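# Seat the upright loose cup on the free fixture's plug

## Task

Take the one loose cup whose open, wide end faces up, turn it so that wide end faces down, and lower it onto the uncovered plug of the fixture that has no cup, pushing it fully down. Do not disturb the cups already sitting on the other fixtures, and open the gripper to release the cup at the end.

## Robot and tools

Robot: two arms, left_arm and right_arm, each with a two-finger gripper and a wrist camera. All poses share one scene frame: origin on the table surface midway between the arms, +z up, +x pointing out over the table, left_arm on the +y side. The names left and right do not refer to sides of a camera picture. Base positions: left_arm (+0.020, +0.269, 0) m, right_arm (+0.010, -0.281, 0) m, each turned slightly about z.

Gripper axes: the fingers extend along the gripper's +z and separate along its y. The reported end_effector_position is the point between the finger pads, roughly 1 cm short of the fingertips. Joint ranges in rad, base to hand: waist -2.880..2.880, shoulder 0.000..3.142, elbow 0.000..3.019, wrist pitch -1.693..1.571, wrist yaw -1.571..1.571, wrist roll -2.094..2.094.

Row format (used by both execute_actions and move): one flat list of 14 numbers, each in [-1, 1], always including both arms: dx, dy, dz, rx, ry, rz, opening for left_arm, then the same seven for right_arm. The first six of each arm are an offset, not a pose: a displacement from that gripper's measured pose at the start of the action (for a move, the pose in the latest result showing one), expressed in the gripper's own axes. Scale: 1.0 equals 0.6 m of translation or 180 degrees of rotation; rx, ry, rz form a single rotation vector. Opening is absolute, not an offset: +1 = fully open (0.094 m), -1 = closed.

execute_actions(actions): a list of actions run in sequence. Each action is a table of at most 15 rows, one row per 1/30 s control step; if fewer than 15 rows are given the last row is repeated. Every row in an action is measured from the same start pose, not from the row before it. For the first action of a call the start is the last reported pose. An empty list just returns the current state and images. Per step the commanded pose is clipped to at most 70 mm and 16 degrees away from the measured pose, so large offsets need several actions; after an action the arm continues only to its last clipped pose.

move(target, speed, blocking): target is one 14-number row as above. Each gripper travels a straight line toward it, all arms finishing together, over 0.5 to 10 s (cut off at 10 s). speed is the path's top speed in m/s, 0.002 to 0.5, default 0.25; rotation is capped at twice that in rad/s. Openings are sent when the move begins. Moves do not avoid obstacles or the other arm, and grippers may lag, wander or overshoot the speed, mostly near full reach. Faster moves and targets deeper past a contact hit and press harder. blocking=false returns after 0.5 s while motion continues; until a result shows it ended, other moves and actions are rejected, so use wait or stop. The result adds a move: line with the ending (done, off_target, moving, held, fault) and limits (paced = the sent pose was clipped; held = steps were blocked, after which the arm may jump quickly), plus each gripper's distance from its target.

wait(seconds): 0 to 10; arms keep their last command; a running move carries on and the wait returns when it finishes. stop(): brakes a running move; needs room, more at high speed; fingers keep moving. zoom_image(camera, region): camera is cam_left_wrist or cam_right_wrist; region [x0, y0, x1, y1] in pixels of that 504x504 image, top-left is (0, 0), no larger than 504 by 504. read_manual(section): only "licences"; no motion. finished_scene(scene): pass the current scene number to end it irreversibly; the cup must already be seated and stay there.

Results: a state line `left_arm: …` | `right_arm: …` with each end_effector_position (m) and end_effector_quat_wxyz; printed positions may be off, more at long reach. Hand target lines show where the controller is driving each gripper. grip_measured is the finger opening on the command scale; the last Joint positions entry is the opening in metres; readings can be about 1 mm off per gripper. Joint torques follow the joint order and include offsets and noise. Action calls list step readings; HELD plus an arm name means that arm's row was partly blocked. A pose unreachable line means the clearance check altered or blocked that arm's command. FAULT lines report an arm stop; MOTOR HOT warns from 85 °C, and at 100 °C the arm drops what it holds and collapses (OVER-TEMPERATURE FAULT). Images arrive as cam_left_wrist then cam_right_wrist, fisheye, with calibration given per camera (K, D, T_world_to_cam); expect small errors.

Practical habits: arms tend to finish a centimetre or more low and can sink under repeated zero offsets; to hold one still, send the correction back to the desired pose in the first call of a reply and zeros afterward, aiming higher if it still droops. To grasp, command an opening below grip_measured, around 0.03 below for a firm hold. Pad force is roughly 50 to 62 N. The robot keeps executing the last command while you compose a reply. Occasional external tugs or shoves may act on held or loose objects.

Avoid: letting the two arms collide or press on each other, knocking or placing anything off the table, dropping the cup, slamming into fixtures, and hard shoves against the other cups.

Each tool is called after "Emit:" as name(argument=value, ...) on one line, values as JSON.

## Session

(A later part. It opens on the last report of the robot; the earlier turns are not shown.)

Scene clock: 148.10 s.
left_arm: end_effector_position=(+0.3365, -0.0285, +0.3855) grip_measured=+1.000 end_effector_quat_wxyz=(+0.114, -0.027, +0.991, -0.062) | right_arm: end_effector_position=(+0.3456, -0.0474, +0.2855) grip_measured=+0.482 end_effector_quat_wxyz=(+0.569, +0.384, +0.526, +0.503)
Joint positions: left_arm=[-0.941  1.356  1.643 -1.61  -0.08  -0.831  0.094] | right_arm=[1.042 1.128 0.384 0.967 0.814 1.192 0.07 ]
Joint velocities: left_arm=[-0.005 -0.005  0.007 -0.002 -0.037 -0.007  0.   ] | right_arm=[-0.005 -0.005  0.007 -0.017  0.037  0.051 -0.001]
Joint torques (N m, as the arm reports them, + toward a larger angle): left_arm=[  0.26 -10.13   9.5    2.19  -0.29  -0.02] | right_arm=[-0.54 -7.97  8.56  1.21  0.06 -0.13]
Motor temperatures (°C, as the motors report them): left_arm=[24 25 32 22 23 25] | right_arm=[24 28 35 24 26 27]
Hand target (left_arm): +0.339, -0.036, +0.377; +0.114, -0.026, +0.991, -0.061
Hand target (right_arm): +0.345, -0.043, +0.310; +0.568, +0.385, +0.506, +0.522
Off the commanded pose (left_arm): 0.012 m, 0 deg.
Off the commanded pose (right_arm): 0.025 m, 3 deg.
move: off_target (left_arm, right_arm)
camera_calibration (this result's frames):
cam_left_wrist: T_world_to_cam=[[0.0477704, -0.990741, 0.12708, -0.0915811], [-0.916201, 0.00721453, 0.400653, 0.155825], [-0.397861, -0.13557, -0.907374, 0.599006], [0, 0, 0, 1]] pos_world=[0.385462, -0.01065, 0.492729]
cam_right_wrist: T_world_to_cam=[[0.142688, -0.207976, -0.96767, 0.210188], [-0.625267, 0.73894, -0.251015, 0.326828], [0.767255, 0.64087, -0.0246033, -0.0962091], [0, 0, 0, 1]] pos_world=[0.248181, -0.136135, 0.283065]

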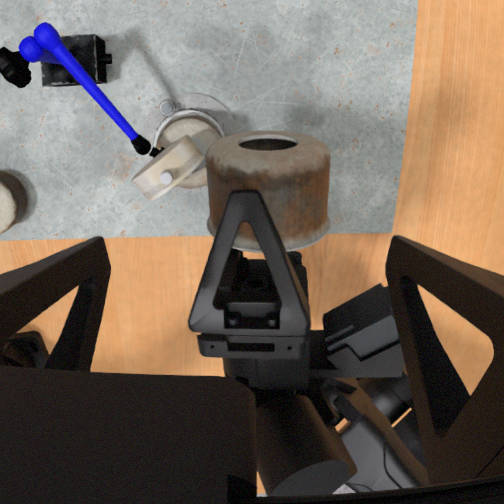

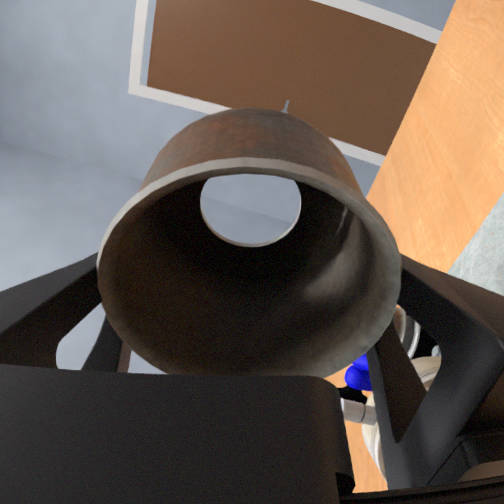

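Emit:
execute_actions(actions=[[[0,-0.025,0.02,0,0,0,1,0,0.04,0,0.02,0,0,0.2]],[[0,-0.01,0.04,0,0,0,1,0,0.02,0,0,0,0,0.2]]])

Scene clock: 150.80 s.
left_arm: end_effector_position=(+0.3356, -0.0359, +0.3702) grip_measured=+1.000 end_effector_quat_wxyz=(+0.116, -0.027, +0.991, -0.065) | right_arm: end_effector_position=(+0.3360, -0.0537, +0.2650) grip_measured=+0.482 end_effector_quat_wxyz=(+0.563, +0.388, +0.586, +0.435)
Joint positions: left_arm=[-0.955  1.353  1.598 -1.563 -0.083 -0.845  0.094] | right_arm=[1.071 1.028 0.387 0.661 0.875 1.229 0.07 ]
Joint velocities: left_arm=[ 0.005 -0.005  0.002  0.007  0.022  0.007  0.   ] | right_arm=[-0.024 -0.005 -0.002 -0.002 -0.066 -0.007  0.001]
Joint torques (N m, as the arm reports them, + toward a larger angle): left_arm=[  0.97 -10.61  10.16   2.15  -0.22  -0.03] | right_arm=[-0.6  -7.03  8.45  1.    0.25 -0.09]
Motor temperatures (°C, as the motors report them): left_arm=[24 25 32 22 23 25] | right_arm=[24 28 35 24 26 27]
Hand target (left_arm): +0.339, -0.043, +0.364; +0.116, -0.027, +0.991, -0.065
Hand target (right_arm): +0.335, -0.050, +0.285; +0.562, +0.391, +0.570, +0.454
Off the commanded pose (left_arm): 0.010 m, 0 deg.
Off the commanded pose (right_arm): 0.021 m, 3 deg.
Step readings (end_effector_position; steps 1 to 15: 1st action; 16 to 30: 2nd action):
0: left_arm (+0.3365, -0.0285, +0.3855) | right_arm (+0.3456, -0.0474, +0.2854)
1: left_arm (+0.3365, -0.0288, +0.3855) | right_arm (+0.3458, -0.0497, +0.2817)
2: left_arm (+0.3365, -0.0295, +0.3857) | right_arm (+0.3448, -0.0511, +0.2767)
4: left_arm (+0.3354, -0.0314, +0.3858) | right_arm (+0.3407, -0.0515, +0.2728)
8: left_arm (+0.3335, -0.0337, +0.3859) | right_arm (+0.3363, -0.0528, +0.2756)
15: left_arm (+0.3335, -0.0337, +0.3859) | right_arm (+0.3362, -0.0530, +0.2738)
16: left_arm (+0.3343, -0.0345, +0.3839) | right_arm (+0.3362, -0.0535, +0.2723)
17: left_arm (+0.3352, -0.0354, +0.3819) | right_arm (+0.3361, -0.0538, +0.2703)
19: left_arm (+0.3357, -0.0359, +0.3755) | right_arm (+0.3360, -0.0537, +0.2667)
23: left_arm (+0.3353, -0.0355, +0.3700) | right_arm (+0.3360, -0.0537, +0.2652)
30: end_effector_position above
camera_calibration (this result's frames):
cam_left_wrist: T_world_to_cam=[[0.0471908, -0.99017, 0.131666, -0.0983888], [-0.91765, 0.0090941, 0.397287, 0.163014], [-0.394579, -0.139572, -0.9082, 0.582819], [0, 0, 0, 1]] pos_world=[0.3842, -0.0175591, 0.477507]
cam_right_wrist: T_world_to_cam=[[0.0101229, -0.32698, -0.944977, 0.222598], [-0.637092, 0.72628, -0.258131, 0.325524], [0.770722, 0.60465, -0.200964, -0.0416795], [0, 0, 0, 1]] pos_world=[0.237259, -0.138435, 0.286002]

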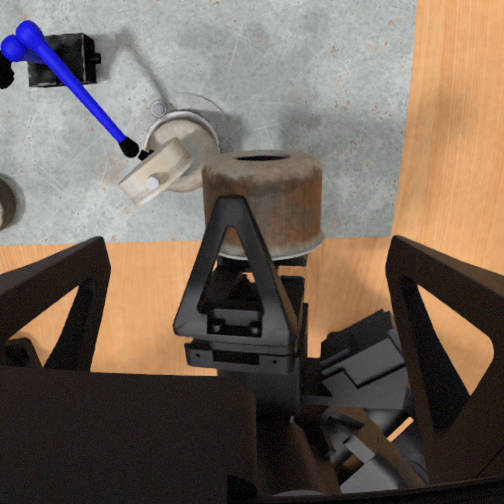

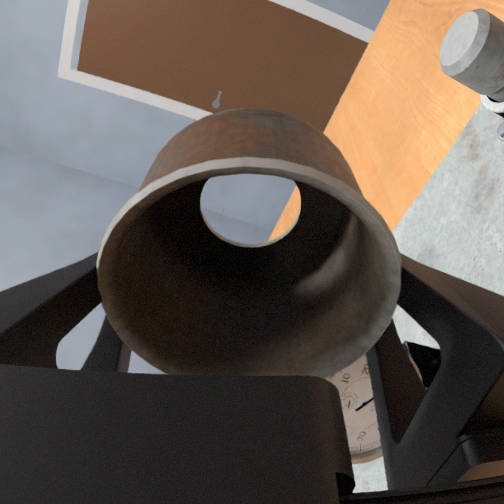

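Emit:
move(target=[0.1,0.4,-0.13,0,0,0,1,0,0,0,0,0,0,0.2], speed=0.45)

Emit:
move(target=[0,0,0,0,0,0,1,0.137,0.2,0.138,-0.11,0.189,0.128,0.2], speed=0.2)

Scene clock: 158.60 s.
left_arm: end_effector_position=(+0.2549, +0.2090, +0.4001) grip_measured=+1.000 end_effector_quat_wxyz=(+0.164, -0.037, +0.982, -0.084) | right_arm: end_effector_position=(+0.3335, -0.0572, +0.2553) grip_measured=+0.482 end_effector_quat_wxyz=(+0.562, +0.386, +0.593, +0.428)
Joint positions: left_arm=[-0.341  0.827  1.301 -1.685  0.089 -0.278  0.094] | right_arm=[1.071 1.028 0.369 0.657 0.875 1.229 0.07 ]
Joint velocities: left_arm=[ 0.005 -0.005 -0.007 -0.012  0.051  0.051  0.   ] | right_arm=[ 0.005  0.005  0.012 -0.012 -0.037 -0.037 -0.   ]
Joint torques (N m, as the arm reports them, + toward a larger angle): left_arm=[ 1.47 -2.33  9.13  0.82  0.08  0.16] | right_arm=[-0.2  -4.45  8.15  0.86  0.15 -0.06]
Motor temperatures (°C, as the motors report them): left_arm=[24 25 32 22 23 25] | right_arm=[24 28 35 24 26 27]
Hand target (left_arm): +0.253, +0.208, +0.394; +0.149, -0.031, +0.985, -0.081
Hand target (right_arm): +0.336, -0.054, +0.265; +0.563, +0.388, +0.585, +0.436
Off the commanded pose (left_arm): 0.006 m, 6 deg.
Off the commanded pose (right_arm): 0.011 m, 1 deg.
joint sent to its limit (left arm) — the command would take joint 4 (wrist pitch) past its lower limit, so that joint was sent only as far as its limit.
move: off_target (left_arm, right_arm); limits=paced
camera_calibration (this result's frames):
cam_left_wrist: T_world_to_cam=[[0.053865, -0.983095, 0.174995, 0.123426], [-0.951707, 0.00250183, 0.306998, 0.12103], [-0.302246, -0.183081, -0.935483, 0.608792], [0, 0, 0, 1]] pos_world=[0.292542, 0.232495, 0.51076]
cam_right_wrist: T_world_to_cam=[[-0.00183159, -0.343615, -0.939109, 0.213866], [-0.640397, 0.721681, -0.26281, 0.325993], [0.768042, 0.600921, -0.221372, -0.0336981], [0, 0, 0, 1]] pos_world=[0.235038, -0.141525, 0.279058]

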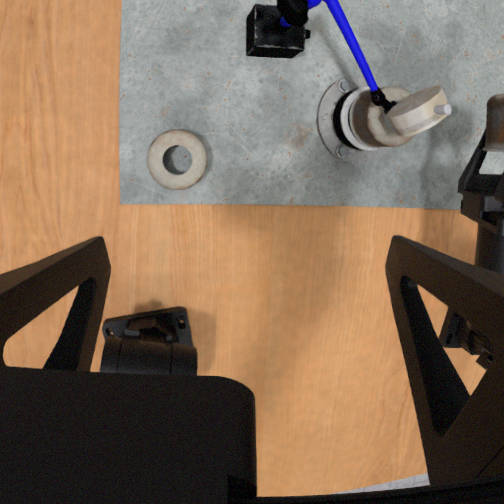

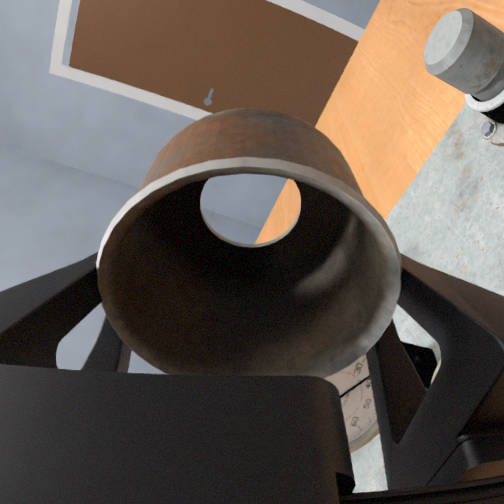

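Scene clock: 161.00 s.
left_arm: end_effector_position=(+0.2549, +0.2090, +0.4001) grip_measured=+1.000 end_effector_quat_wxyz=(+0.164, -0.037, +0.982, -0.084) | right_arm: end_effector_position=(+0.4105, +0.0223, +0.2928) grip_measured=+0.482 end_effector_quat_wxyz=(+0.366, +0.273, +0.603, +0.654)
Joint positions: left_arm=[-0.341  0.827  1.301 -1.685  0.089 -0.278  0.094] | right_arm=[0.779 1.255 0.545 0.834 0.021 1.483 0.07 ]
Joint velocities: left_arm=[ 0.005 -0.005 -0.007 -0.007 -0.066 -0.022  0.   ] | right_arm=[-0.034  0.005 -0.012 -0.032  0.022 -0.007 -0.   ]
Joint torques (N m, as the arm reports them, + toward a larger angle): left_arm=[ 1.55 -2.8   9.86  1.43  0.01  0.05] | right_arm=[ 4.11 -7.28 12.55  2.52 -0.8   0.76]
Motor temperatures (°C, as the motors report them): left_arm=[24 25 31 22 23 25] | right_arm=[24 28 36 24 26 27]
Hand target (left_arm): +0.255, +0.209, +0.400; +0.164, -0.037, +0.982, -0.084
Hand target (right_arm): +0.402, +0.063, +0.338; +0.322, +0.255, +0.568, +0.713
Off the commanded pose (left_arm): 0.000 m, 0 deg.
Off the commanded pose (right_arm): 0.065 m, 10 deg.
move: off_target (right_arm)
camera_calibration (this result's frames):
cam_left_wrist: T_world_to_cam=[[0.0535051, -0.983136, 0.174876, 0.123574], [-0.951724, 0.002802, 0.306943, 0.120994], [-0.302256, -0.182856, -0.935524, 0.608764], [0, 0, 0, 1]] pos_world=[0.292544, 0.232468, 0.510765]
cam_right_wrist: T_world_to_cam=[[0.132852, -0.0160469, -0.991006, 0.229141], [-0.941439, 0.310596, -0.131236, 0.421994], [0.309908, 0.950407, 0.026156, -0.0244769], [0, 0, 0, 1]] pos_world=[0.374425, -0.10413, 0.283101]

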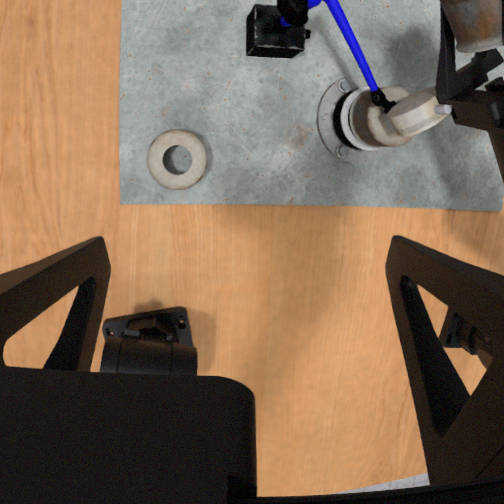

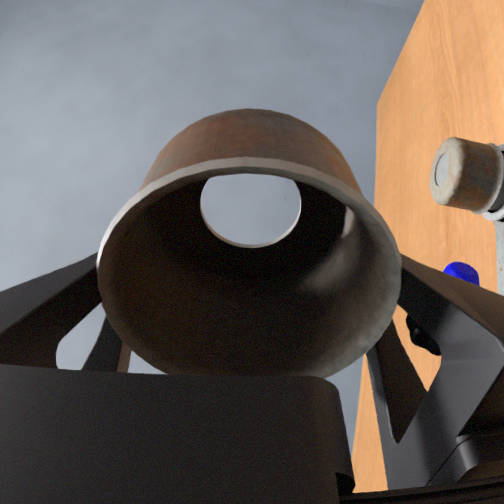

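Emit:
move(target=[0,0,0,0,0,0,1,-0.1,0.08,-0.12,0.15,0,0,0.2], speed=0.15)

Scene clock: 165.20 s.
left_arm: end_effector_position=(+0.2549, +0.2090, +0.4001) grip_measured=+1.000 end_effector_quat_wxyz=(+0.164, -0.037, +0.982, -0.084) | right_arm: end_effector_position=(+0.3675, -0.0729, +0.2801) grip_measured=+0.482 end_effector_quat_wxyz=(+0.265, +0.374, +0.759, +0.461)
Joint positions: left_arm=[-0.341  0.827  1.301 -1.685  0.089 -0.278  0.094] | right_arm=[ 0.614  0.833  0.65  -0.267 -0.09   1.464  0.07 ]
Joint velocities: left_arm=[-0.005  0.005 -0.012 -0.002 -0.037  0.081  0.   ] | right_arm=[ 0.005 -0.024 -0.012 -0.027 -0.022  0.066  0.001]
Joint torques (N m, as the arm reports them, + toward a larger angle): left_arm=[ 1.45 -2.89  9.91  1.48  0.01  0.03] | right_arm=[-1.13 -6.95 13.68  1.02  0.07 -0.37]
Motor temperatures (°C, as the motors report them): left_arm=[24 25 31 22 23 25] | right_arm=[24 27 38 24 26 27]
Hand target (left_arm): +0.255, +0.209, +0.400; +0.164, -0.037, +0.982, -0.084
Hand target (right_arm): +0.375, -0.071, +0.337; +0.297, +0.353, +0.738, +0.493
Off the commanded pose (left_arm): 0.000 m, 0 deg.
Off the commanded pose (right_arm): 0.058 m, 6 deg.
move: off_target (right_arm)
camera_calibration (this result's frames):
cam_left_wrist: T_world_to_cam=[[0.0535051, -0.983136, 0.174876, 0.123574], [-0.951724, 0.002802, 0.306943, 0.120994], [-0.302256, -0.182856, -0.935524, 0.608764], [0, 0, 0, 1]] pos_world=[0.292544, 0.232468, 0.510765]
cam_right_wrist: T_world_to_cam=[[-0.338957, -0.311574, -0.887711, 0.343602], [-0.904279, 0.368253, 0.216032, 0.302665], [0.259592, 0.875963, -0.406571, 0.213848], [0, 0, 0, 1]] pos_world=[0.334646, -0.191722, 0.326578]

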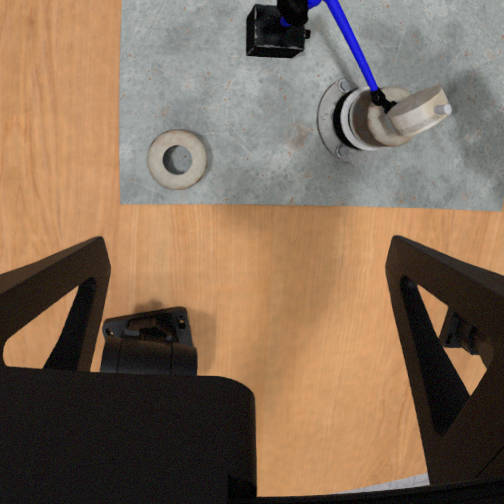

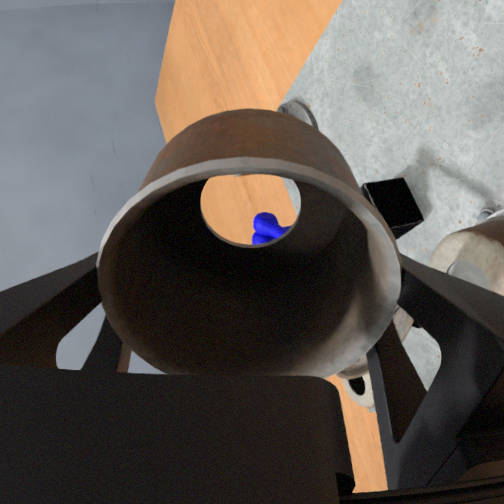

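Emit:
move(target=[0,0,0,0,0,0,1,0.103,0.198,0.09,-0.13,0,0,0.2], speed=0.2)

Scene clock: 172.70 s.
left_arm: end_effector_position=(+0.2549, +0.2090, +0.4001) grip_measured=+1.000 end_effector_quat_wxyz=(+0.164, -0.037, +0.982, -0.084) | right_arm: end_effector_position=(+0.3961, +0.0275, +0.3069) grip_measured=+0.482 end_effector_quat_wxyz=(+0.320, +0.321, +0.685, +0.570)
Joint positions: left_arm=[-0.341  0.827  1.301 -1.685  0.089 -0.278  0.094] | right_arm=[0.826 1.075 0.663 0.266 0.082 1.509 0.07 ]
Joint velocities: left_arm=[-0.015 -0.005  0.002  0.002  0.051 -0.066  0.   ] | right_arm=[ 0.005 -0.034  0.007  0.002 -0.007  0.022  0.   ]
Joint torques (N m, as the arm reports them, + toward a larger angle): left_arm=[ 1.68 -3.01  9.89  1.45  0.    0.04] | right_arm=[-1.28 -6.98 13.35  2.29  0.21  0.02]
Motor temperatures (°C, as the motors report them): left_arm=[24 25 31 22 23 25] | right_arm=[24 27 41 24 26 27]
Hand target (left_arm): +0.255, +0.209, +0.400; +0.164, -0.037, +0.982, -0.084
Hand target (right_arm): +0.405, +0.037, +0.359; +0.332, +0.312, +0.650, +0.608
Off the commanded pose (left_arm): 0.000 m, 0 deg.
Off the commanded pose (right_arm): 0.056 m, 6 deg.
move: off_target (right_arm)
camera_calibration (this result's frames):
cam_left_wrist: T_world_to_cam=[[0.0535051, -0.983136, 0.174876, 0.123574], [-0.951724, 0.002802, 0.306943, 0.120994], [-0.302256, -0.182856, -0.935524, 0.608764], [0, 0, 0, 1]] pos_world=[0.292544, 0.232468, 0.510765]
cam_right_wrist: T_world_to_cam=[[-0.092158, -0.164299, -0.982096, 0.335541], [-0.947672, 0.317225, 0.0358578, 0.359691], [0.305654, 0.93401, -0.184937, 0.0415541], [0, 0, 0, 1]] pos_world=[0.359091, -0.0977857, 0.32432]

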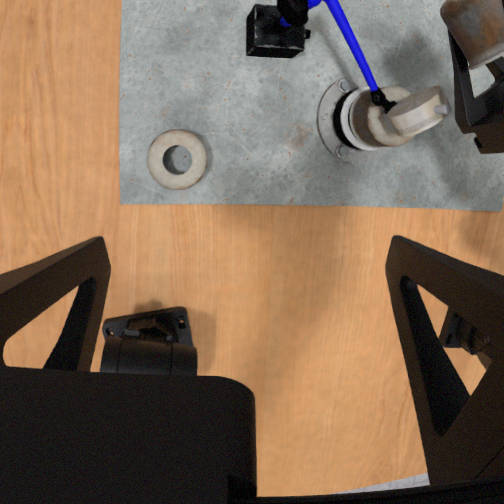

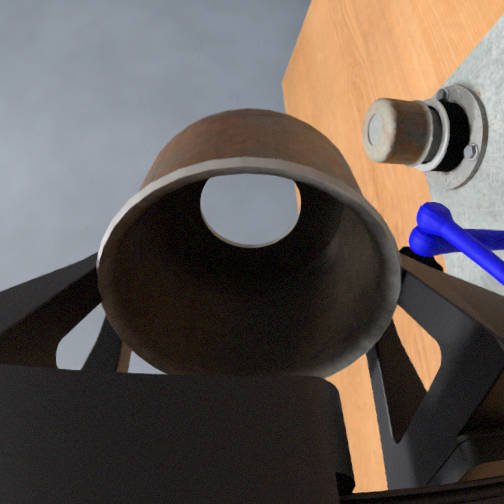

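Emit:
move(target=[-0.184,-0.302,0.11,-0.08,0.015,-0.169,1,0,0.088,0.008,-0.03,0,0,0.2], speed=0.25)

Scene clock: 179.27 s.
left_arm: end_effector_position=(+0.3831, +0.0354, +0.3948) grip_measured=+1.000 end_effector_quat_wxyz=(+0.135, -0.302, +0.943, -0.025) | right_arm: end_effector_position=(+0.3944, +0.0260, +0.2990) grip_measured=+0.482 end_effector_quat_wxyz=(+0.318, +0.323, +0.691, +0.564)
Joint positions: left_arm=[-0.802  1.385  1.697 -1.683 -0.192 -1.247  0.094] | right_arm=[0.826 1.075 0.653 0.258 0.082 1.509 0.07 ]
Joint velocities: left_arm=[-0.015 -0.005  0.002  0.007 -0.066 -0.051  0.   ] | right_arm=[-0.005 -0.005 -0.007  0.002  0.051  0.007  0.001]
Joint torques (N m, as the arm reports them, + toward a larger angle): left_arm=[  0.55 -10.7   14.52   0.24  -0.38  -0.06] | right_arm=[-0.6  -9.11 13.09  1.55  0.19 -0.21]
Motor temperatures (°C, as the motors report them): left_arm=[24 25 32 22 23 25] | right_arm=[24 27 43 24 26 27]
Hand target (left_arm): +0.386, +0.030, +0.408; +0.141, -0.304, +0.942, -0.033
Hand target (right_arm): +0.399, +0.035, +0.358; +0.334, +0.306, +0.658, +0.602
Off the commanded pose (left_arm): 0.013 m, 4 deg.
Off the commanded pose (right_arm): 0.061 m, 6 deg.
joint sent to its limit (left arm) — the command would take joint 4 (wrist pitch) past its lower limit, so that joint was sent only as far as its limit.
move: off_target (left_arm, right_arm)
camera_calibration (this result's frames):
cam_left_wrist: T_world_to_cam=[[0.5691, -0.812386, 0.127099, -0.237752], [-0.783304, -0.488599, 0.384324, 0.167369], [-0.250119, -0.318276, -0.914407, 0.587346], [0, 0, 0, 1]] pos_world=[0.413312, 0.0755678, 0.502968]
cam_right_wrist: T_world_to_cam=[[-0.105283, -0.175425, -0.978847, 0.331927], [-0.947131, 0.317683, 0.0449378, 0.355859], [0.30308, 0.931828, -0.199597, 0.0474547], [0, 0, 0, 1]] pos_world=[0.357609, -0.0990418, 0.318386]

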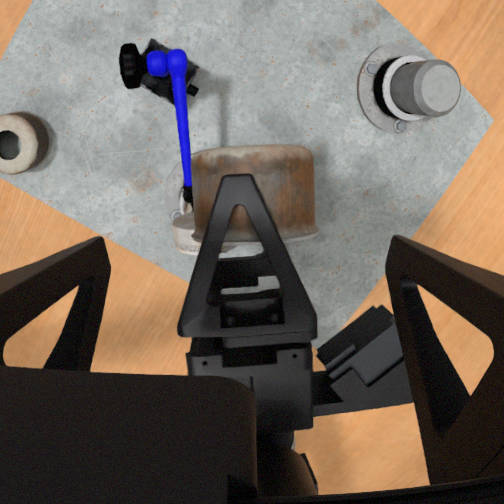

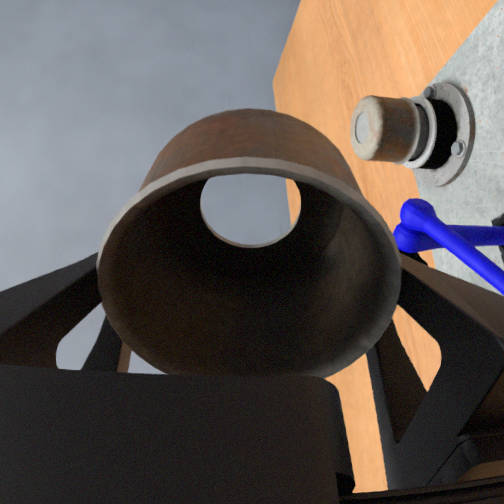

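Emit:
move(target=[0.014,-0.004,0.075,0,0,0,1,0,0.09,0.008,-0.03,0,0,0.2], speed=0.1)

Scene clock: 182.63 s.
left_arm: end_effector_position=(+0.3887, +0.0312, +0.3493) grip_measured=+1.000 end_effector_quat_wxyz=(+0.130, -0.302, +0.944, -0.018) | right_arm: end_effector_position=(+0.3930, +0.0249, +0.2931) grip_measured=+0.482 end_effector_quat_wxyz=(+0.315, +0.325, +0.695, +0.559)
Joint positions: left_arm=[-0.802  1.384  1.576 -1.58  -0.192 -1.25   0.094] | right_arm=[0.826 1.075 0.645 0.252 0.082 1.509 0.07 ]
Joint velocities: left_arm=[-0.024 -0.024 -0.022  0.012  0.066  0.007  0.   ] | right_arm=[-0.024 -0.005 -0.012 -0.007 -0.022  0.022 -0.001]
Joint torques (N m, as the arm reports them, + toward a larger angle): left_arm=[  1.51 -12.33   9.92   2.01  -0.27   0.08] | right_arm=[-0.84 -8.6  13.05  1.83  0.15 -0.22]
Motor temperatures (°C, as the motors report them): left_arm=[24 25 32 22 23 25] | right_arm=[24 27 43 24 26 27]
Hand target (left_arm): +0.390, +0.030, +0.350; +0.135, -0.302, +0.943, -0.025
Hand target (right_arm): +0.398, +0.034, +0.351; +0.332, +0.308, +0.663, +0.596
Off the commanded pose (left_arm): 0.002 m, 1 deg.
Off the commanded pose (right_arm): 0.060 m, 6 deg.
move: off_target (right_arm)
camera_calibration (this result's frames):
cam_left_wrist: T_world_to_cam=[[0.572878, -0.812119, 0.11078, -0.234302], [-0.776541, -0.494524, 0.390423, 0.182586], [-0.262287, -0.30969, -0.913946, 0.550063], [0, 0, 0, 1]] pos_world=[0.420286, 0.0703609, 0.457398]
cam_right_wrist: T_world_to_cam=[[-0.115523, -0.184105, -0.976094, 0.32917], [-0.946624, 0.318114, 0.0520343, 0.352916], [0.300929, 0.930005, -0.211027, 0.0519888], [0, 0, 0, 1]] pos_world=[0.35646, -0.100015, 0.313908]

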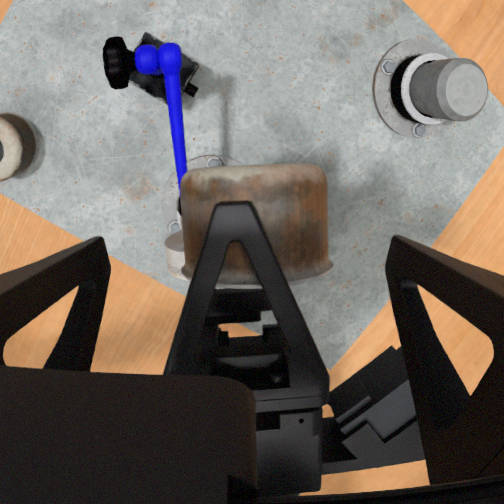

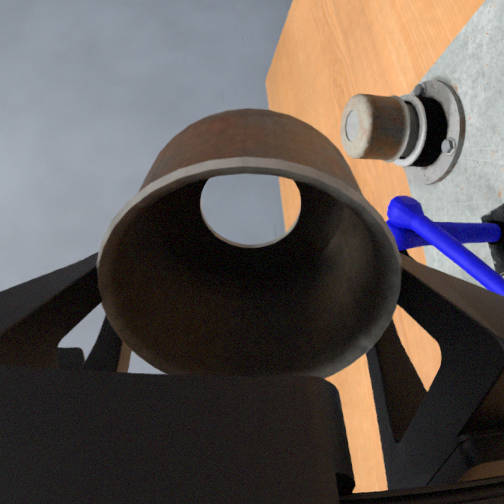

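Emit:
move(target=[0.006,-0.005,0.098,0,0,0,1,0,0.09,0.008,-0.03,0,0,0.2], speed=0.06)

Scene clock: 185.03 s.
left_arm: end_effector_position=(+0.3961, +0.0281, +0.3011) grip_measured=+1.000 end_effector_quat_wxyz=(+0.132, -0.301, +0.944, -0.020) | right_arm: end_effector_position=(+0.3919, +0.0239, +0.2879) grip_measured=+0.482 end_effector_quat_wxyz=(+0.313, +0.326, +0.699, +0.554)
Joint positions: left_arm=[-0.798  1.384  1.447 -1.444 -0.192 -1.242  0.094] | right_arm=[0.826 1.075 0.639 0.246 0.082 1.509 0.07 ]
Joint velocities: left_arm=[-0.005 -0.005 -0.002 -0.012  0.007  0.037  0.   ] | right_arm=[ 0.005 -0.015  0.007  0.012 -0.095 -0.051 -0.002]
Joint torques (N m, as the arm reports them, + toward a larger angle): left_arm=[  2.63 -11.04  10.26   1.94  -0.13   0.15] | right_arm=[-0.86 -8.83 12.87  1.35  0.16 -0.15]
Motor temperatures (°C, as the motors report them): left_arm=[24 25 32 22 23 25] | right_arm=[24 28 44 24 26 27]
Hand target (left_arm): +0.402, +0.029, +0.292; +0.130, -0.302, +0.944, -0.018
Hand target (right_arm): +0.398, +0.034, +0.345; +0.330, +0.310, +0.668, +0.591
Off the commanded pose (left_arm): 0.011 m, 0 deg.
Off the commanded pose (right_arm): 0.060 m, 6 deg.
move: off_target (left_arm, right_arm)
camera_calibration (this result's frames):
cam_left_wrist: T_world_to_cam=[[0.5697, -0.813661, 0.115745, -0.235926], [-0.780212, -0.491185, 0.387306, 0.207967], [-0.258284, -0.310954, -0.914657, 0.505669], [0, 0, 0, 1]] pos_world=[0.427272, 0.067426, 0.409274]
cam_right_wrist: T_world_to_cam=[[-0.124883, -0.192039, -0.973409, 0.326905], [-0.946093, 0.318564, 0.0585309, 0.350296], [0.298852, 0.928245, -0.22147, 0.0560499], [0, 0, 0, 1]] pos_world=[0.355487, -0.100841, 0.310123]

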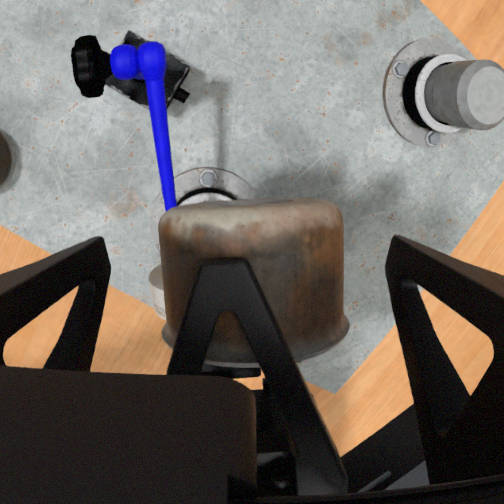

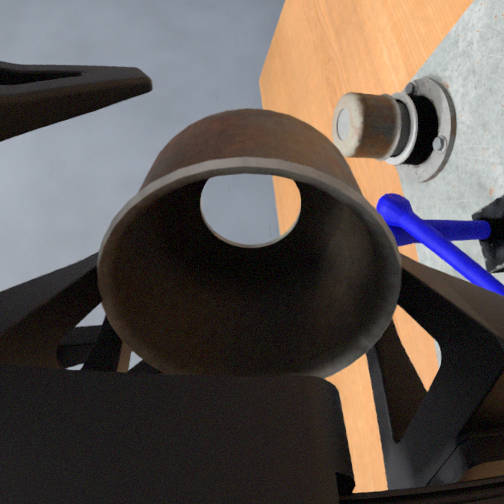

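Emit:
move(target=[0.008,0,0.04,0,0,0,1,0,0.09,0.008,-0.03,0,0,0.2], speed=0.06)

Scene clock: 188.20 s.
left_arm: end_effector_position=(+0.3962, +0.0280, +0.2828) grip_measured=+1.000 end_effector_quat_wxyz=(+0.132, -0.301, +0.944, -0.019) | right_arm: end_effector_position=(+0.3908, +0.0230, +0.2837) grip_measured=+0.482 end_effector_quat_wxyz=(+0.312, +0.327, +0.701, +0.551)
Joint positions: left_arm=[-0.798  1.384  1.4   -1.399 -0.192 -1.242  0.094] | right_arm=[0.826 1.075 0.633 0.242 0.082 1.51  0.07 ]
Joint velocities: left_arm=[-0.024 -0.005  0.002 -0.002 -0.007 -0.051  0.   ] | right_arm=[-0.005 -0.005  0.002  0.002 -0.007  0.066 -0.   ]
Joint torques (N m, as the arm reports them, + toward a larger angle): left_arm=[  1.55 -12.25   9.82   1.93  -0.25   0.05] | right_arm=[-0.57 -8.36 12.88  1.47  0.17 -0.16]
Motor temperatures (°C, as the motors report them): left_arm=[24 25 32 22 23 25] | right_arm=[24 28 44 24 26 27]
Hand target (left_arm): +0.399, +0.026, +0.277; +0.133, -0.301, +0.944, -0.020
Hand target (right_arm): +0.397, +0.033, +0.340; +0.328, +0.311, +0.672, +0.587
Off the commanded pose (left_arm): 0.007 m, 0 deg.
Off the commanded pose (right_arm): 0.059 m, 6 deg.
move: off_target (right_arm)
camera_calibration (this result's frames):
cam_left_wrist: T_world_to_cam=[[0.569945, -0.813845, 0.113224, -0.233265], [-0.779384, -0.491806, 0.388185, 0.214531], [-0.260238, -0.309489, -0.9146, 0.489632], [0, 0, 0, 1]] pos_world=[0.427571, 0.0672018, 0.390951]
cam_right_wrist: T_world_to_cam=[[-0.132126, -0.197185, -0.971422, 0.324921], [-0.945592, 0.319028, 0.0638547, 0.348119], [0.29732, 0.927006, -0.228608, 0.0589085], [0, 0, 0, 1]] pos_world=[0.354594, -0.101599, 0.306873]

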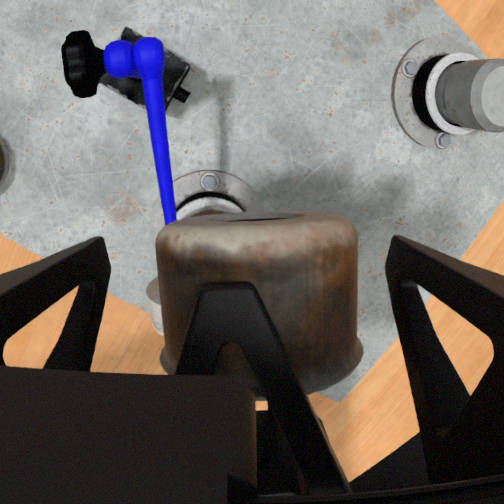

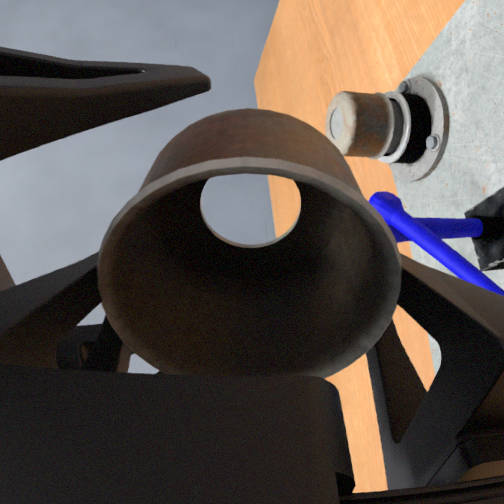

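Emit:
execute_actions(actions=[[[0.004,0,0.008,0,0,0,0.15,0,0.09,0.008,-0.03,0,0,0.2]],[[0,0,0,0,0,0,0.15,0,0.09,0.008,-0.03,0,0,0.2]]])

Scene clock: 191.23 s.
left_arm: end_effector_position=(+0.3967, +0.0277, +0.2825) grip_measured=+0.372 end_effector_quat_wxyz=(+0.133, -0.301, +0.944, -0.020) | right_arm: end_effector_position=(+0.3894, +0.0245, +0.2831) grip_measured=+0.482 end_effector_quat_wxyz=(+0.309, +0.326, +0.703, +0.551)
Joint positions: left_arm=[-0.798  1.384  1.399 -1.396 -0.192 -1.242  0.064] | right_arm=[0.829 1.075 0.633 0.24  0.08  1.51  0.07 ]
Joint velocities: left_arm=[-0.015 -0.005 -0.012 -0.002  0.066 -0.022  0.   ] | right_arm=[-0.005  0.015  0.017 -0.012  0.007 -0.022 -0.002]
Joint torques (N m, as the arm reports them, + toward a larger angle): left_arm=[  1.45 -12.34  10.69   0.98  -0.26   0.05] | right_arm=[-0.2  -8.69 12.58  1.44  0.16 -0.12]
Motor temperatures (°C, as the motors report them): left_arm=[24 25 32 22 23 25] | right_arm=[24 28 45 24 26 27]
Hand target (left_arm): +0.397, +0.028, +0.282; +0.133, -0.301, +0.944, -0.020
Hand target (right_arm): +0.396, +0.035, +0.335; +0.324, +0.311, +0.676, +0.584
Off the commanded pose (left_arm): 0.000 m, 0 deg.
Off the commanded pose (right_arm): 0.054 m, 5 deg.
Step readings (end_effector_position; steps 1 to 15: 1st action; 16 to 30: 2nd action):
0: left_arm (+0.3962, +0.0280, +0.2828) | right_arm (+0.3908, +0.0230, +0.2837)
1: left_arm (+0.3962, +0.0280, +0.2828) | right_arm (+0.3908, +0.0230, +0.2837)
2: left_arm (+0.3962, +0.0280, +0.2828) | right_arm (+0.3908, +0.0230, +0.2837)
4: left_arm (+0.3967, +0.0277, +0.2825) | right_arm (+0.3895, +0.0245, +0.2834)
8: left_arm (+0.3967, +0.0277, +0.2825) | right_arm (+0.3894, +0.0246, +0.2832)
15: left_arm (+0.3967, +0.0277, +0.2825) | right_arm (+0.3894, +0.0246, +0.2832)
16: left_arm (+0.3967, +0.0277, +0.2825) | right_arm (+0.3894, +0.0246, +0.2832)
17: left_arm (+0.3967, +0.0277, +0.2825) | right_arm (+0.3894, +0.0246, +0.2832)
19: left_arm (+0.3967, +0.0277, +0.2825) | right_arm (+0.3894, +0.0245, +0.2831)
23: left_arm (+0.3967, +0.0277, +0.2825) | right_arm (+0.3894, +0.0245, +0.2831)
30: end_effector_position above
camera_calibration (this result's frames):
cam_left_wrist: T_world_to_cam=[[0.57003, -0.813434, 0.11572, -0.234566], [-0.780089, -0.491606, 0.38702, 0.215518], [-0.257927, -0.310885, -0.914781, 0.488568], [0, 0, 0, 1]] pos_world=[0.427848, 0.0670342, 0.390666]
cam_right_wrist: T_world_to_cam=[[-0.133264, -0.19928, -0.970839, 0.324742], [-0.947237, 0.313746, 0.0656228, 0.346637], [0.291519, 0.928359, -0.230576, 0.060525], [0, 0, 0, 1]] pos_world=[0.353979, -0.10023, 0.306481]

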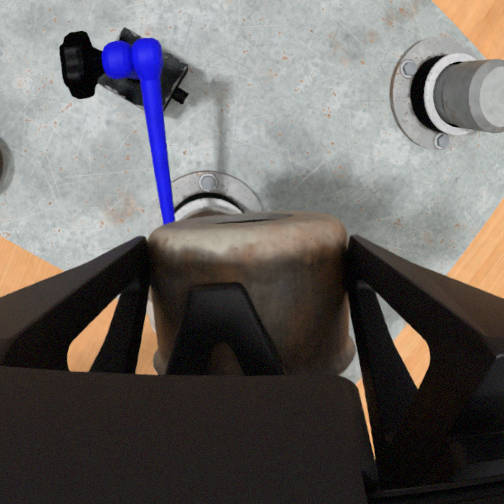

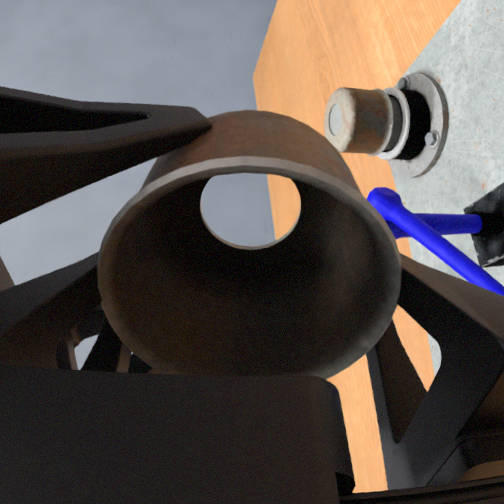

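Emit:
execute_actions(actions=[[[0,0,0,0,0,0,0.8,0,0.09,0.008,-0.03,0,0,0.2]],[[0.022,0,0.03,0,0,0,0.8,0,0.09,0.008,-0.03,0,0,0.2]],[[0.01,0,0.012,0,0,0,0.8,0,0.09,0.008,-0.03,0,0,0.2]],[[0,0,0,0,0,0,0.15,0,0.09,0.008,-0.03,0,0,0.2]],[[0,0,0,0,0,0,0.15,0,0.09,0.008,-0.03,0,0,0.2]]])

Scene clock: 195.53 s.
left_arm: end_effector_position=(+0.3964, +0.0273, +0.2718) grip_measured=+0.437 end_effector_quat_wxyz=(+0.138, -0.309, +0.941, -0.022) | right_arm: end_effector_position=(+0.3885, +0.0248, +0.2807) grip_measured=+0.480 end_effector_quat_wxyz=(+0.306, +0.327, +0.706, +0.549)
Joint positions: left_arm=[-0.802  1.379  1.365 -1.359 -0.2   -1.262  0.067] | right_arm=[0.831 1.075 0.633 0.23  0.079 1.513 0.07 ]
Joint velocities: left_arm=[ 0.005 -0.005  0.007 -0.012 -0.051  0.11  -0.   ] | right_arm=[-0.005 -0.005  0.007 -0.027  0.037 -0.066 -0.001]
Joint torques (N m, as the arm reports them, + toward a larger angle): left_arm=[  1.75 -12.37  10.69   0.98  -0.25   0.03] | right_arm=[ 0.23 -8.36 12.92  1.42  0.16 -0.13]
Motor temperatures (°C, as the motors report them): left_arm=[24 25 32 22 23 25] | right_arm=[24 28 45 24 26 27]
Hand target (left_arm): +0.396, +0.027, +0.272; +0.138, -0.309, +0.941, -0.022
Hand target (right_arm): +0.395, +0.035, +0.332; +0.321, +0.313, +0.679, +0.582
Off the commanded pose (left_arm): 0.000 m, 0 deg.
Off the commanded pose (right_arm): 0.054 m, 5 deg.
Step readings (end_effector_position; steps 1 to 15: 1st action; 16 to 30: 2nd action; 31 to 45: 3rd action; 46 to 60: 4th action; 61 to 75: 5th action):
0: left_arm (+0.3967, +0.0277, +0.2825) | right_arm (+0.3894, +0.0245, +0.2831)
1: left_arm (+0.3967, +0.0277, +0.2825) | right_arm (+0.3894, +0.0245, +0.2831)
2: left_arm (+0.3967, +0.0277, +0.2825) | right_arm (+0.3894, +0.0245, +0.2831)
4: left_arm (+0.3967, +0.0277, +0.2825) | right_arm (+0.3893, +0.0247, +0.2831)
8: left_arm (+0.3967, +0.0277, +0.2825) | right_arm (+0.3893, +0.0247, +0.2831)
15: left_arm (+0.3967, +0.0277, +0.2825) | right_arm (+0.3893, +0.0247, +0.2831)
16: left_arm (+0.3971, +0.0275, +0.2806) | right_arm (+0.3893, +0.0247, +0.2831)
17: left_arm (+0.3966, +0.0273, +0.2781) | right_arm (+0.3893, +0.0247, +0.2831)
19: left_arm (+0.3950, +0.0274, +0.2721) | right_arm (+0.3892, +0.0245, +0.2823)
23: left_arm (+0.3958, +0.0273, +0.2721) | right_arm (+0.3891, +0.0244, +0.2814)
30: left_arm (+0.3957, +0.0274, +0.2719) | right_arm (+0.3891, +0.0244, +0.2814)
31: left_arm (+0.3959, +0.0275, +0.2720) | right_arm (+0.3891, +0.0243, +0.2812)
32: left_arm (+0.3960, +0.0275, +0.2720) | right_arm (+0.3891, +0.0243, +0.2811)
34: left_arm (+0.3962, +0.0274, +0.2717) | right_arm (+0.3891, +0.0243, +0.2811)
38: left_arm (+0.3962, +0.0274, +0.2718) | right_arm (+0.3891, +0.0243, +0.2811)
45: left_arm (+0.3962, +0.0274, +0.2718) | right_arm (+0.3891, +0.0243, +0.2811)
46: left_arm (+0.3962, +0.0274, +0.2718) | right_arm (+0.3891, +0.0243, +0.2810)
47: left_arm (+0.3964, +0.0274, +0.2718) | right_arm (+0.3887, +0.0247, +0.2809)
49: left_arm (+0.3964, +0.0273, +0.2718) | right_arm (+0.3885, +0.0248, +0.2807)
53: left_arm (+0.3964, +0.0273, +0.2718) | right_arm (+0.3885, +0.0248, +0.2807)
60: left_arm (+0.3964, +0.0273, +0.2718) | right_arm (+0.3885, +0.0248, +0.2807)
61: left_arm (+0.3964, +0.0273, +0.2718) | right_arm (+0.3885, +0.0248, +0.2807)
62: left_arm (+0.3964, +0.0273, +0.2718) | right_arm (+0.3885, +0.0248, +0.2807)
64: left_arm (+0.3964, +0.0273, +0.2718) | right_arm (+0.3885, +0.0248, +0.2807)
68: left_arm (+0.3964, +0.0273, +0.2718) | right_arm (+0.3885, +0.0248, +0.2807)
75: end_effector_position above
camera_calibration (this result's frames):
cam_left_wrist: T_world_to_cam=[[0.5817, -0.803812, 0.124545, -0.240742], [-0.77633, -0.50294, 0.379952, 0.219922], [-0.242771, -0.317706, -0.916583, 0.473276], [0, 0, 0, 1]] pos_world=[0.42567, 0.0674586, 0.38022]
cam_right_wrist: T_world_to_cam=[[-0.142294, -0.202996, -0.968785, 0.325397], [-0.946946, 0.312869, 0.0735286, 0.343546], [0.288177, 0.92785, -0.236746, 0.0629945], [0, 0, 0, 1]] pos_world=[0.353468, -0.0998801, 0.304893]

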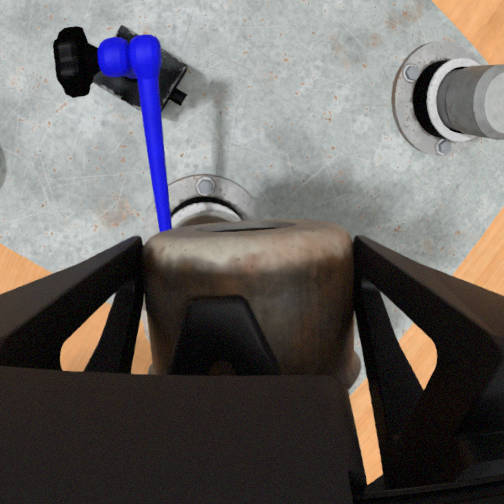

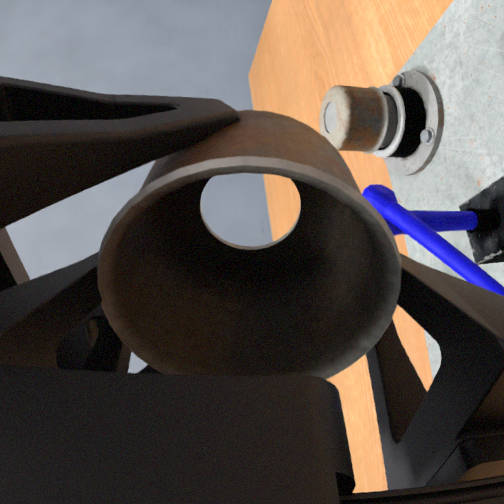

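Emit:
execute_actions(actions=[[[0,0,0,0,0,0,0.15,0,0.09,0.008,-0.03,0,0,1]],[[0,0,0,0,0,0,0.15,0,0.09,-0.06,-0.03,0,0,1]],[[0,0,0,0,0,0,0.15,0,0.09,-0.1,-0.03,0,0,1]]])

Scene clock: 198.37 s.
left_arm: end_effector_position=(+0.3987, +0.0344, +0.2955) grip_measured=+0.437 end_effector_quat_wxyz=(+0.156, -0.321, +0.933, -0.044) | right_arm: end_effector_position=(+0.3204, -0.0192, +0.3588) grip_measured=+1.000 end_effector_quat_wxyz=(+0.317, +0.316, +0.672, +0.589)
Joint positions: left_arm=[-0.788  1.339  1.379 -1.356 -0.205 -1.269  0.067] | right_arm=[0.871 0.724 0.599 0.02  0.11  1.528 0.094]
Joint velocities: left_arm=[-0.015 -0.005  0.007 -0.007 -0.022 -0.007  0.001] | right_arm=[ 0.005  0.073 -0.017 -0.012 -0.066  0.037  0.   ]
Joint torques (N m, as the arm reports them, + toward a larger angle): left_arm=[  1.72 -11.11  10.99   1.18  -0.25   0.06] | right_arm=[-0.81 -2.57 10.77  0.88  0.24 -0.22]
Motor temperatures (°C, as the motors report them): left_arm=[24 25 32 22 23 25] | right_arm=[24 28 45 24 26 27]
Hand target (left_arm): +0.399, +0.034, +0.296; +0.157, -0.321, +0.933, -0.045
Hand target (right_arm): +0.322, -0.014, +0.373; +0.319, +0.311, +0.670, +0.594
Off the commanded pose (left_arm): 0.001 m, 0 deg.
Off the commanded pose (right_arm): 0.016 m, 1 deg.
Step readings (end_effector_position; steps 1 to 15: 1st action; 16 to 30: 2nd action; 31 to 45: 3rd action):
0: left_arm (+0.3964, +0.0273, +0.2718) | right_arm (+0.3885, +0.0248, +0.2807)
1: left_arm (+0.3972, +0.0274, +0.2731) | right_arm (+0.3886, +0.0246, +0.2815)
2: left_arm (+0.4015, +0.0286, +0.2832) | right_arm (+0.3892, +0.0241, +0.2878)
4: left_arm (+0.4020, +0.0323, +0.2957) | right_arm (+0.3898, +0.0252, +0.2966)
8: left_arm (+0.4001, +0.0332, +0.2947) | right_arm (+0.3899, +0.0261, +0.2962)
15: left_arm (+0.3999, +0.0334, +0.2942) | right_arm (+0.3901, +0.0263, +0.2950)
16: left_arm (+0.3999, +0.0334, +0.2942) | right_arm (+0.3888, +0.0249, +0.2950)
17: left_arm (+0.3998, +0.0333, +0.2942) | right_arm (+0.3854, +0.0231, +0.2962)
19: left_arm (+0.3997, +0.0333, +0.2944) | right_arm (+0.3755, +0.0193, +0.3030)
23: left_arm (+0.3992, +0.0337, +0.2961) | right_arm (+0.3648, +0.0138, +0.3092)
30: left_arm (+0.3993, +0.0340, +0.2963) | right_arm (+0.3646, +0.0133, +0.3093)
31: left_arm (+0.3993, +0.0340, +0.2963) | right_arm (+0.3624, +0.0114, +0.3081)
32: left_arm (+0.3991, +0.0341, +0.2960) | right_arm (+0.3573, +0.0073, +0.3098)
34: left_arm (+0.3990, +0.0342, +0.2956) | right_arm (+0.3426, -0.0034, +0.3208)
38: left_arm (+0.3987, +0.0344, +0.2955) | right_arm (+0.3216, -0.0186, +0.3601)
45: end_effector_position above
camera_calibration (this result's frames):
cam_left_wrist: T_world_to_cam=[[0.591697, -0.785766, 0.180186, -0.260353], [-0.78355, -0.507988, 0.357767, 0.225946], [-0.189589, -0.352874, -0.916262, 0.477684], [0, 0, 0, 1]] pos_world=[0.421653, 0.0787638, 0.40376]
cam_right_wrist: T_world_to_cam=[[-0.0680526, -0.125756, -0.989724, 0.367676], [-0.9529, 0.302068, 0.0271395, 0.305357], [0.295551, 0.944955, -0.140389, 0.105407], [0, 0, 0, 1]] pos_world=[0.284843, -0.145606, 0.370409]

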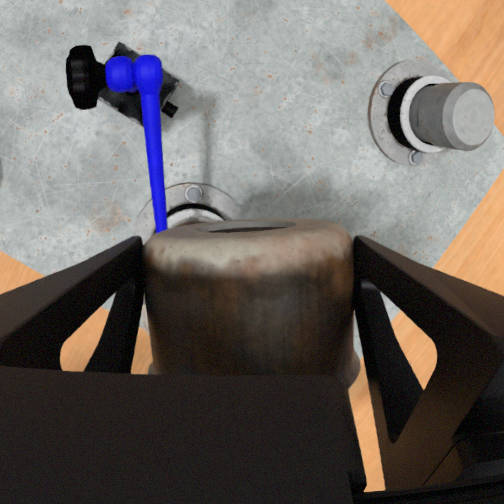

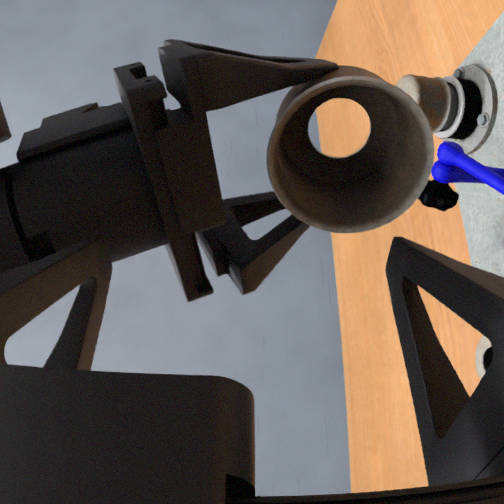

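Emit:
move(target=[0,0,-0.02,0,0,0,0.15,-0.28,0.03,-0.125,0.254,0.342,-0.514,1], speed=0.4)

Scene clock: 208.40 s.
left_arm: end_effector_position=(+0.3956, +0.0367, +0.2945) grip_measured=+0.437 end_effector_quat_wxyz=(+0.151, -0.320, +0.934, -0.037) | right_arm: end_effector_position=(+0.3510, -0.1995, +0.3781) grip_measured=+1.000 end_effector_quat_wxyz=(+0.133, -0.433, +0.891, -0.003)
Joint positions: left_arm=[-0.788  1.339  1.379 -1.372 -0.205 -1.269  0.067] | right_arm=[ 0.33   1.132  1.433 -1.61  -0.058 -0.689  0.094]
Joint velocities: left_arm=[-0.005  0.005  0.002 -0.002  0.007 -0.037  0.   ] | right_arm=[-0.005  0.005  0.012  0.012 -0.037  0.007  0.   ]
Joint torques (N m, as the arm reports them, + toward a larger angle): left_arm=[  1.11 -12.01  12.91   0.39  -0.32  -0.02] | right_arm=[-0.19 -5.83 11.3  -0.01  0.05 -0.2 ]
Motor temperatures (°C, as the motors report them): left_arm=[24 25 32 22 23 25] | right_arm=[24 27 44 24 26 27]
Hand target (left_arm): +0.395, +0.034, +0.307; +0.156, -0.321, +0.933, -0.044
Hand target (right_arm): +0.358, -0.195, +0.397; +0.149, -0.445, +0.883, -0.009
Off the commanded pose (left_arm): 0.013 m, 1 deg.
Off the commanded pose (right_arm): 0.019 m, 3 deg.
move: off_target (left_arm, right_arm)
camera_calibration (this result's frames):
cam_left_wrist: T_world_to_cam=[[0.593977, -0.78744, 0.164711, -0.252831], [-0.778784, -0.511487, 0.363149, 0.221674], [-0.20171, -0.343976, -0.917057, 0.481716], [0, 0, 0, 1]] pos_world=[0.419979, 0.079993, 0.402904]
cam_right_wrist: T_world_to_cam=[[0.768591, -0.622676, 0.146772, -0.456341], [-0.625981, -0.684675, 0.37332, -0.0539662], [-0.131966, -0.378807, -0.916019, 0.448654], [0, 0, 0, 1]] pos_world=[0.376165, -0.151148, 0.498101]

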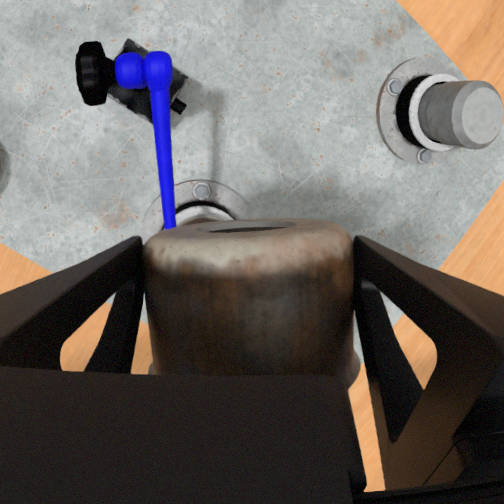

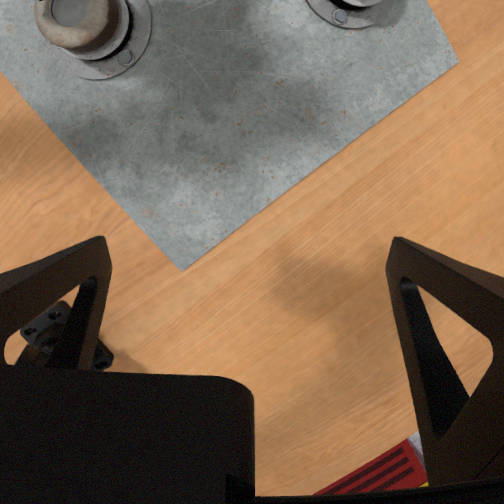

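Emit:
move(target=[-0.042,-0.2,-0.083,0.382,-0.45,0.225,0.15,0,0,-0.03,0,0,0,1], speed=0.25)

Scene clock: 219.27 s.
left_arm: end_effector_position=(+0.4644, -0.0479, +0.3466) grip_measured=+0.437 end_effector_quat_wxyz=(+0.791, +0.163, +0.525, -0.267) | right_arm: end_effector_position=(+0.3413, -0.2015, +0.3739) grip_measured=+1.000 end_effector_quat_wxyz=(+0.112, -0.435, +0.893, +0.002)
Joint positions: left_arm=[-0.771  1.452  0.685  1.174  0.008 -0.029  0.067] | right_arm=[ 0.33   1.132  1.428 -1.649 -0.058 -0.693  0.094]
Joint velocities: left_arm=[-0.005 -0.024 -0.007  0.002  0.066 -0.081  0.   ] | right_arm=[ 0.005 -0.024  0.002  0.007 -0.037  0.007  0.   ]
Joint torques (N m, as the arm reports them, + toward a larger angle): left_arm=[  2.45 -10.8   12.02   4.07   0.12   0.12] | right_arm=[-1.52 -6.96 11.03  0.22  0.04 -0.07]
Motor temperatures (°C, as the motors report them): left_arm=[24 26 33 22 23 25] | right_arm=[24 27 44 24 26 27]
Hand target (left_arm): +0.469, -0.046, +0.368; +0.810, +0.156, +0.499, -0.266
Hand target (right_arm): +0.346, -0.202, +0.395; +0.133, -0.433, +0.891, -0.003
Off the commanded pose (left_arm): 0.023 m, 4 deg.
Off the commanded pose (right_arm): 0.022 m, 2 deg.
move: off_target (left_arm, right_arm)
camera_calibration (this result's frames):
cam_left_wrist: T_world_to_cam=[[-0.592682, -0.804816, 0.03161, 0.227517], [-0.205545, 0.113188, -0.97208, 0.43958], [0.778768, -0.582632, -0.232511, -0.189758], [0, 0, 0, 1]] pos_world=[0.372976, 0.0227953, 0.375994]
cam_right_wrist: T_world_to_cam=[[0.776066, -0.619106, 0.12012, -0.441437], [-0.607498, -0.682753, 0.405949, -0.0779537], [-0.169313, -0.388016, -0.905967, 0.449905], [0, 0, 0, 1]] pos_world=[0.371403, -0.151949, 0.49227]

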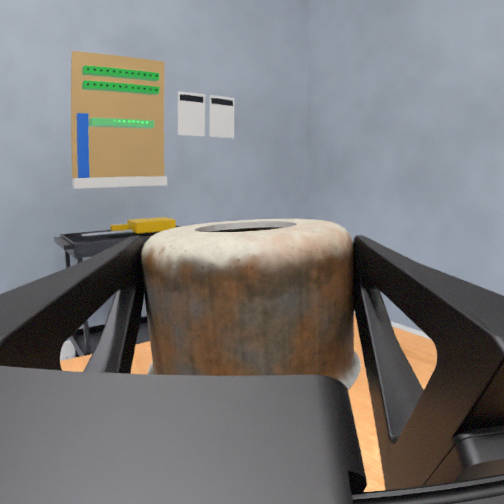

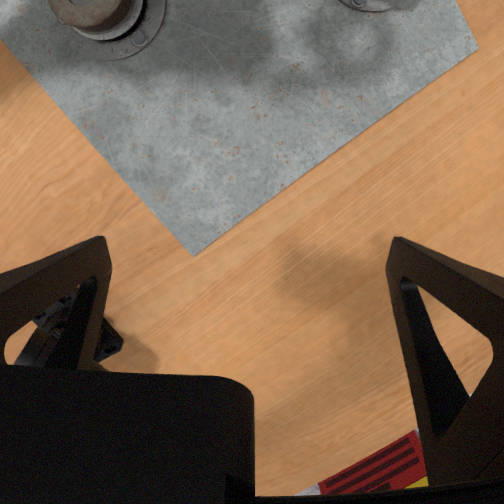

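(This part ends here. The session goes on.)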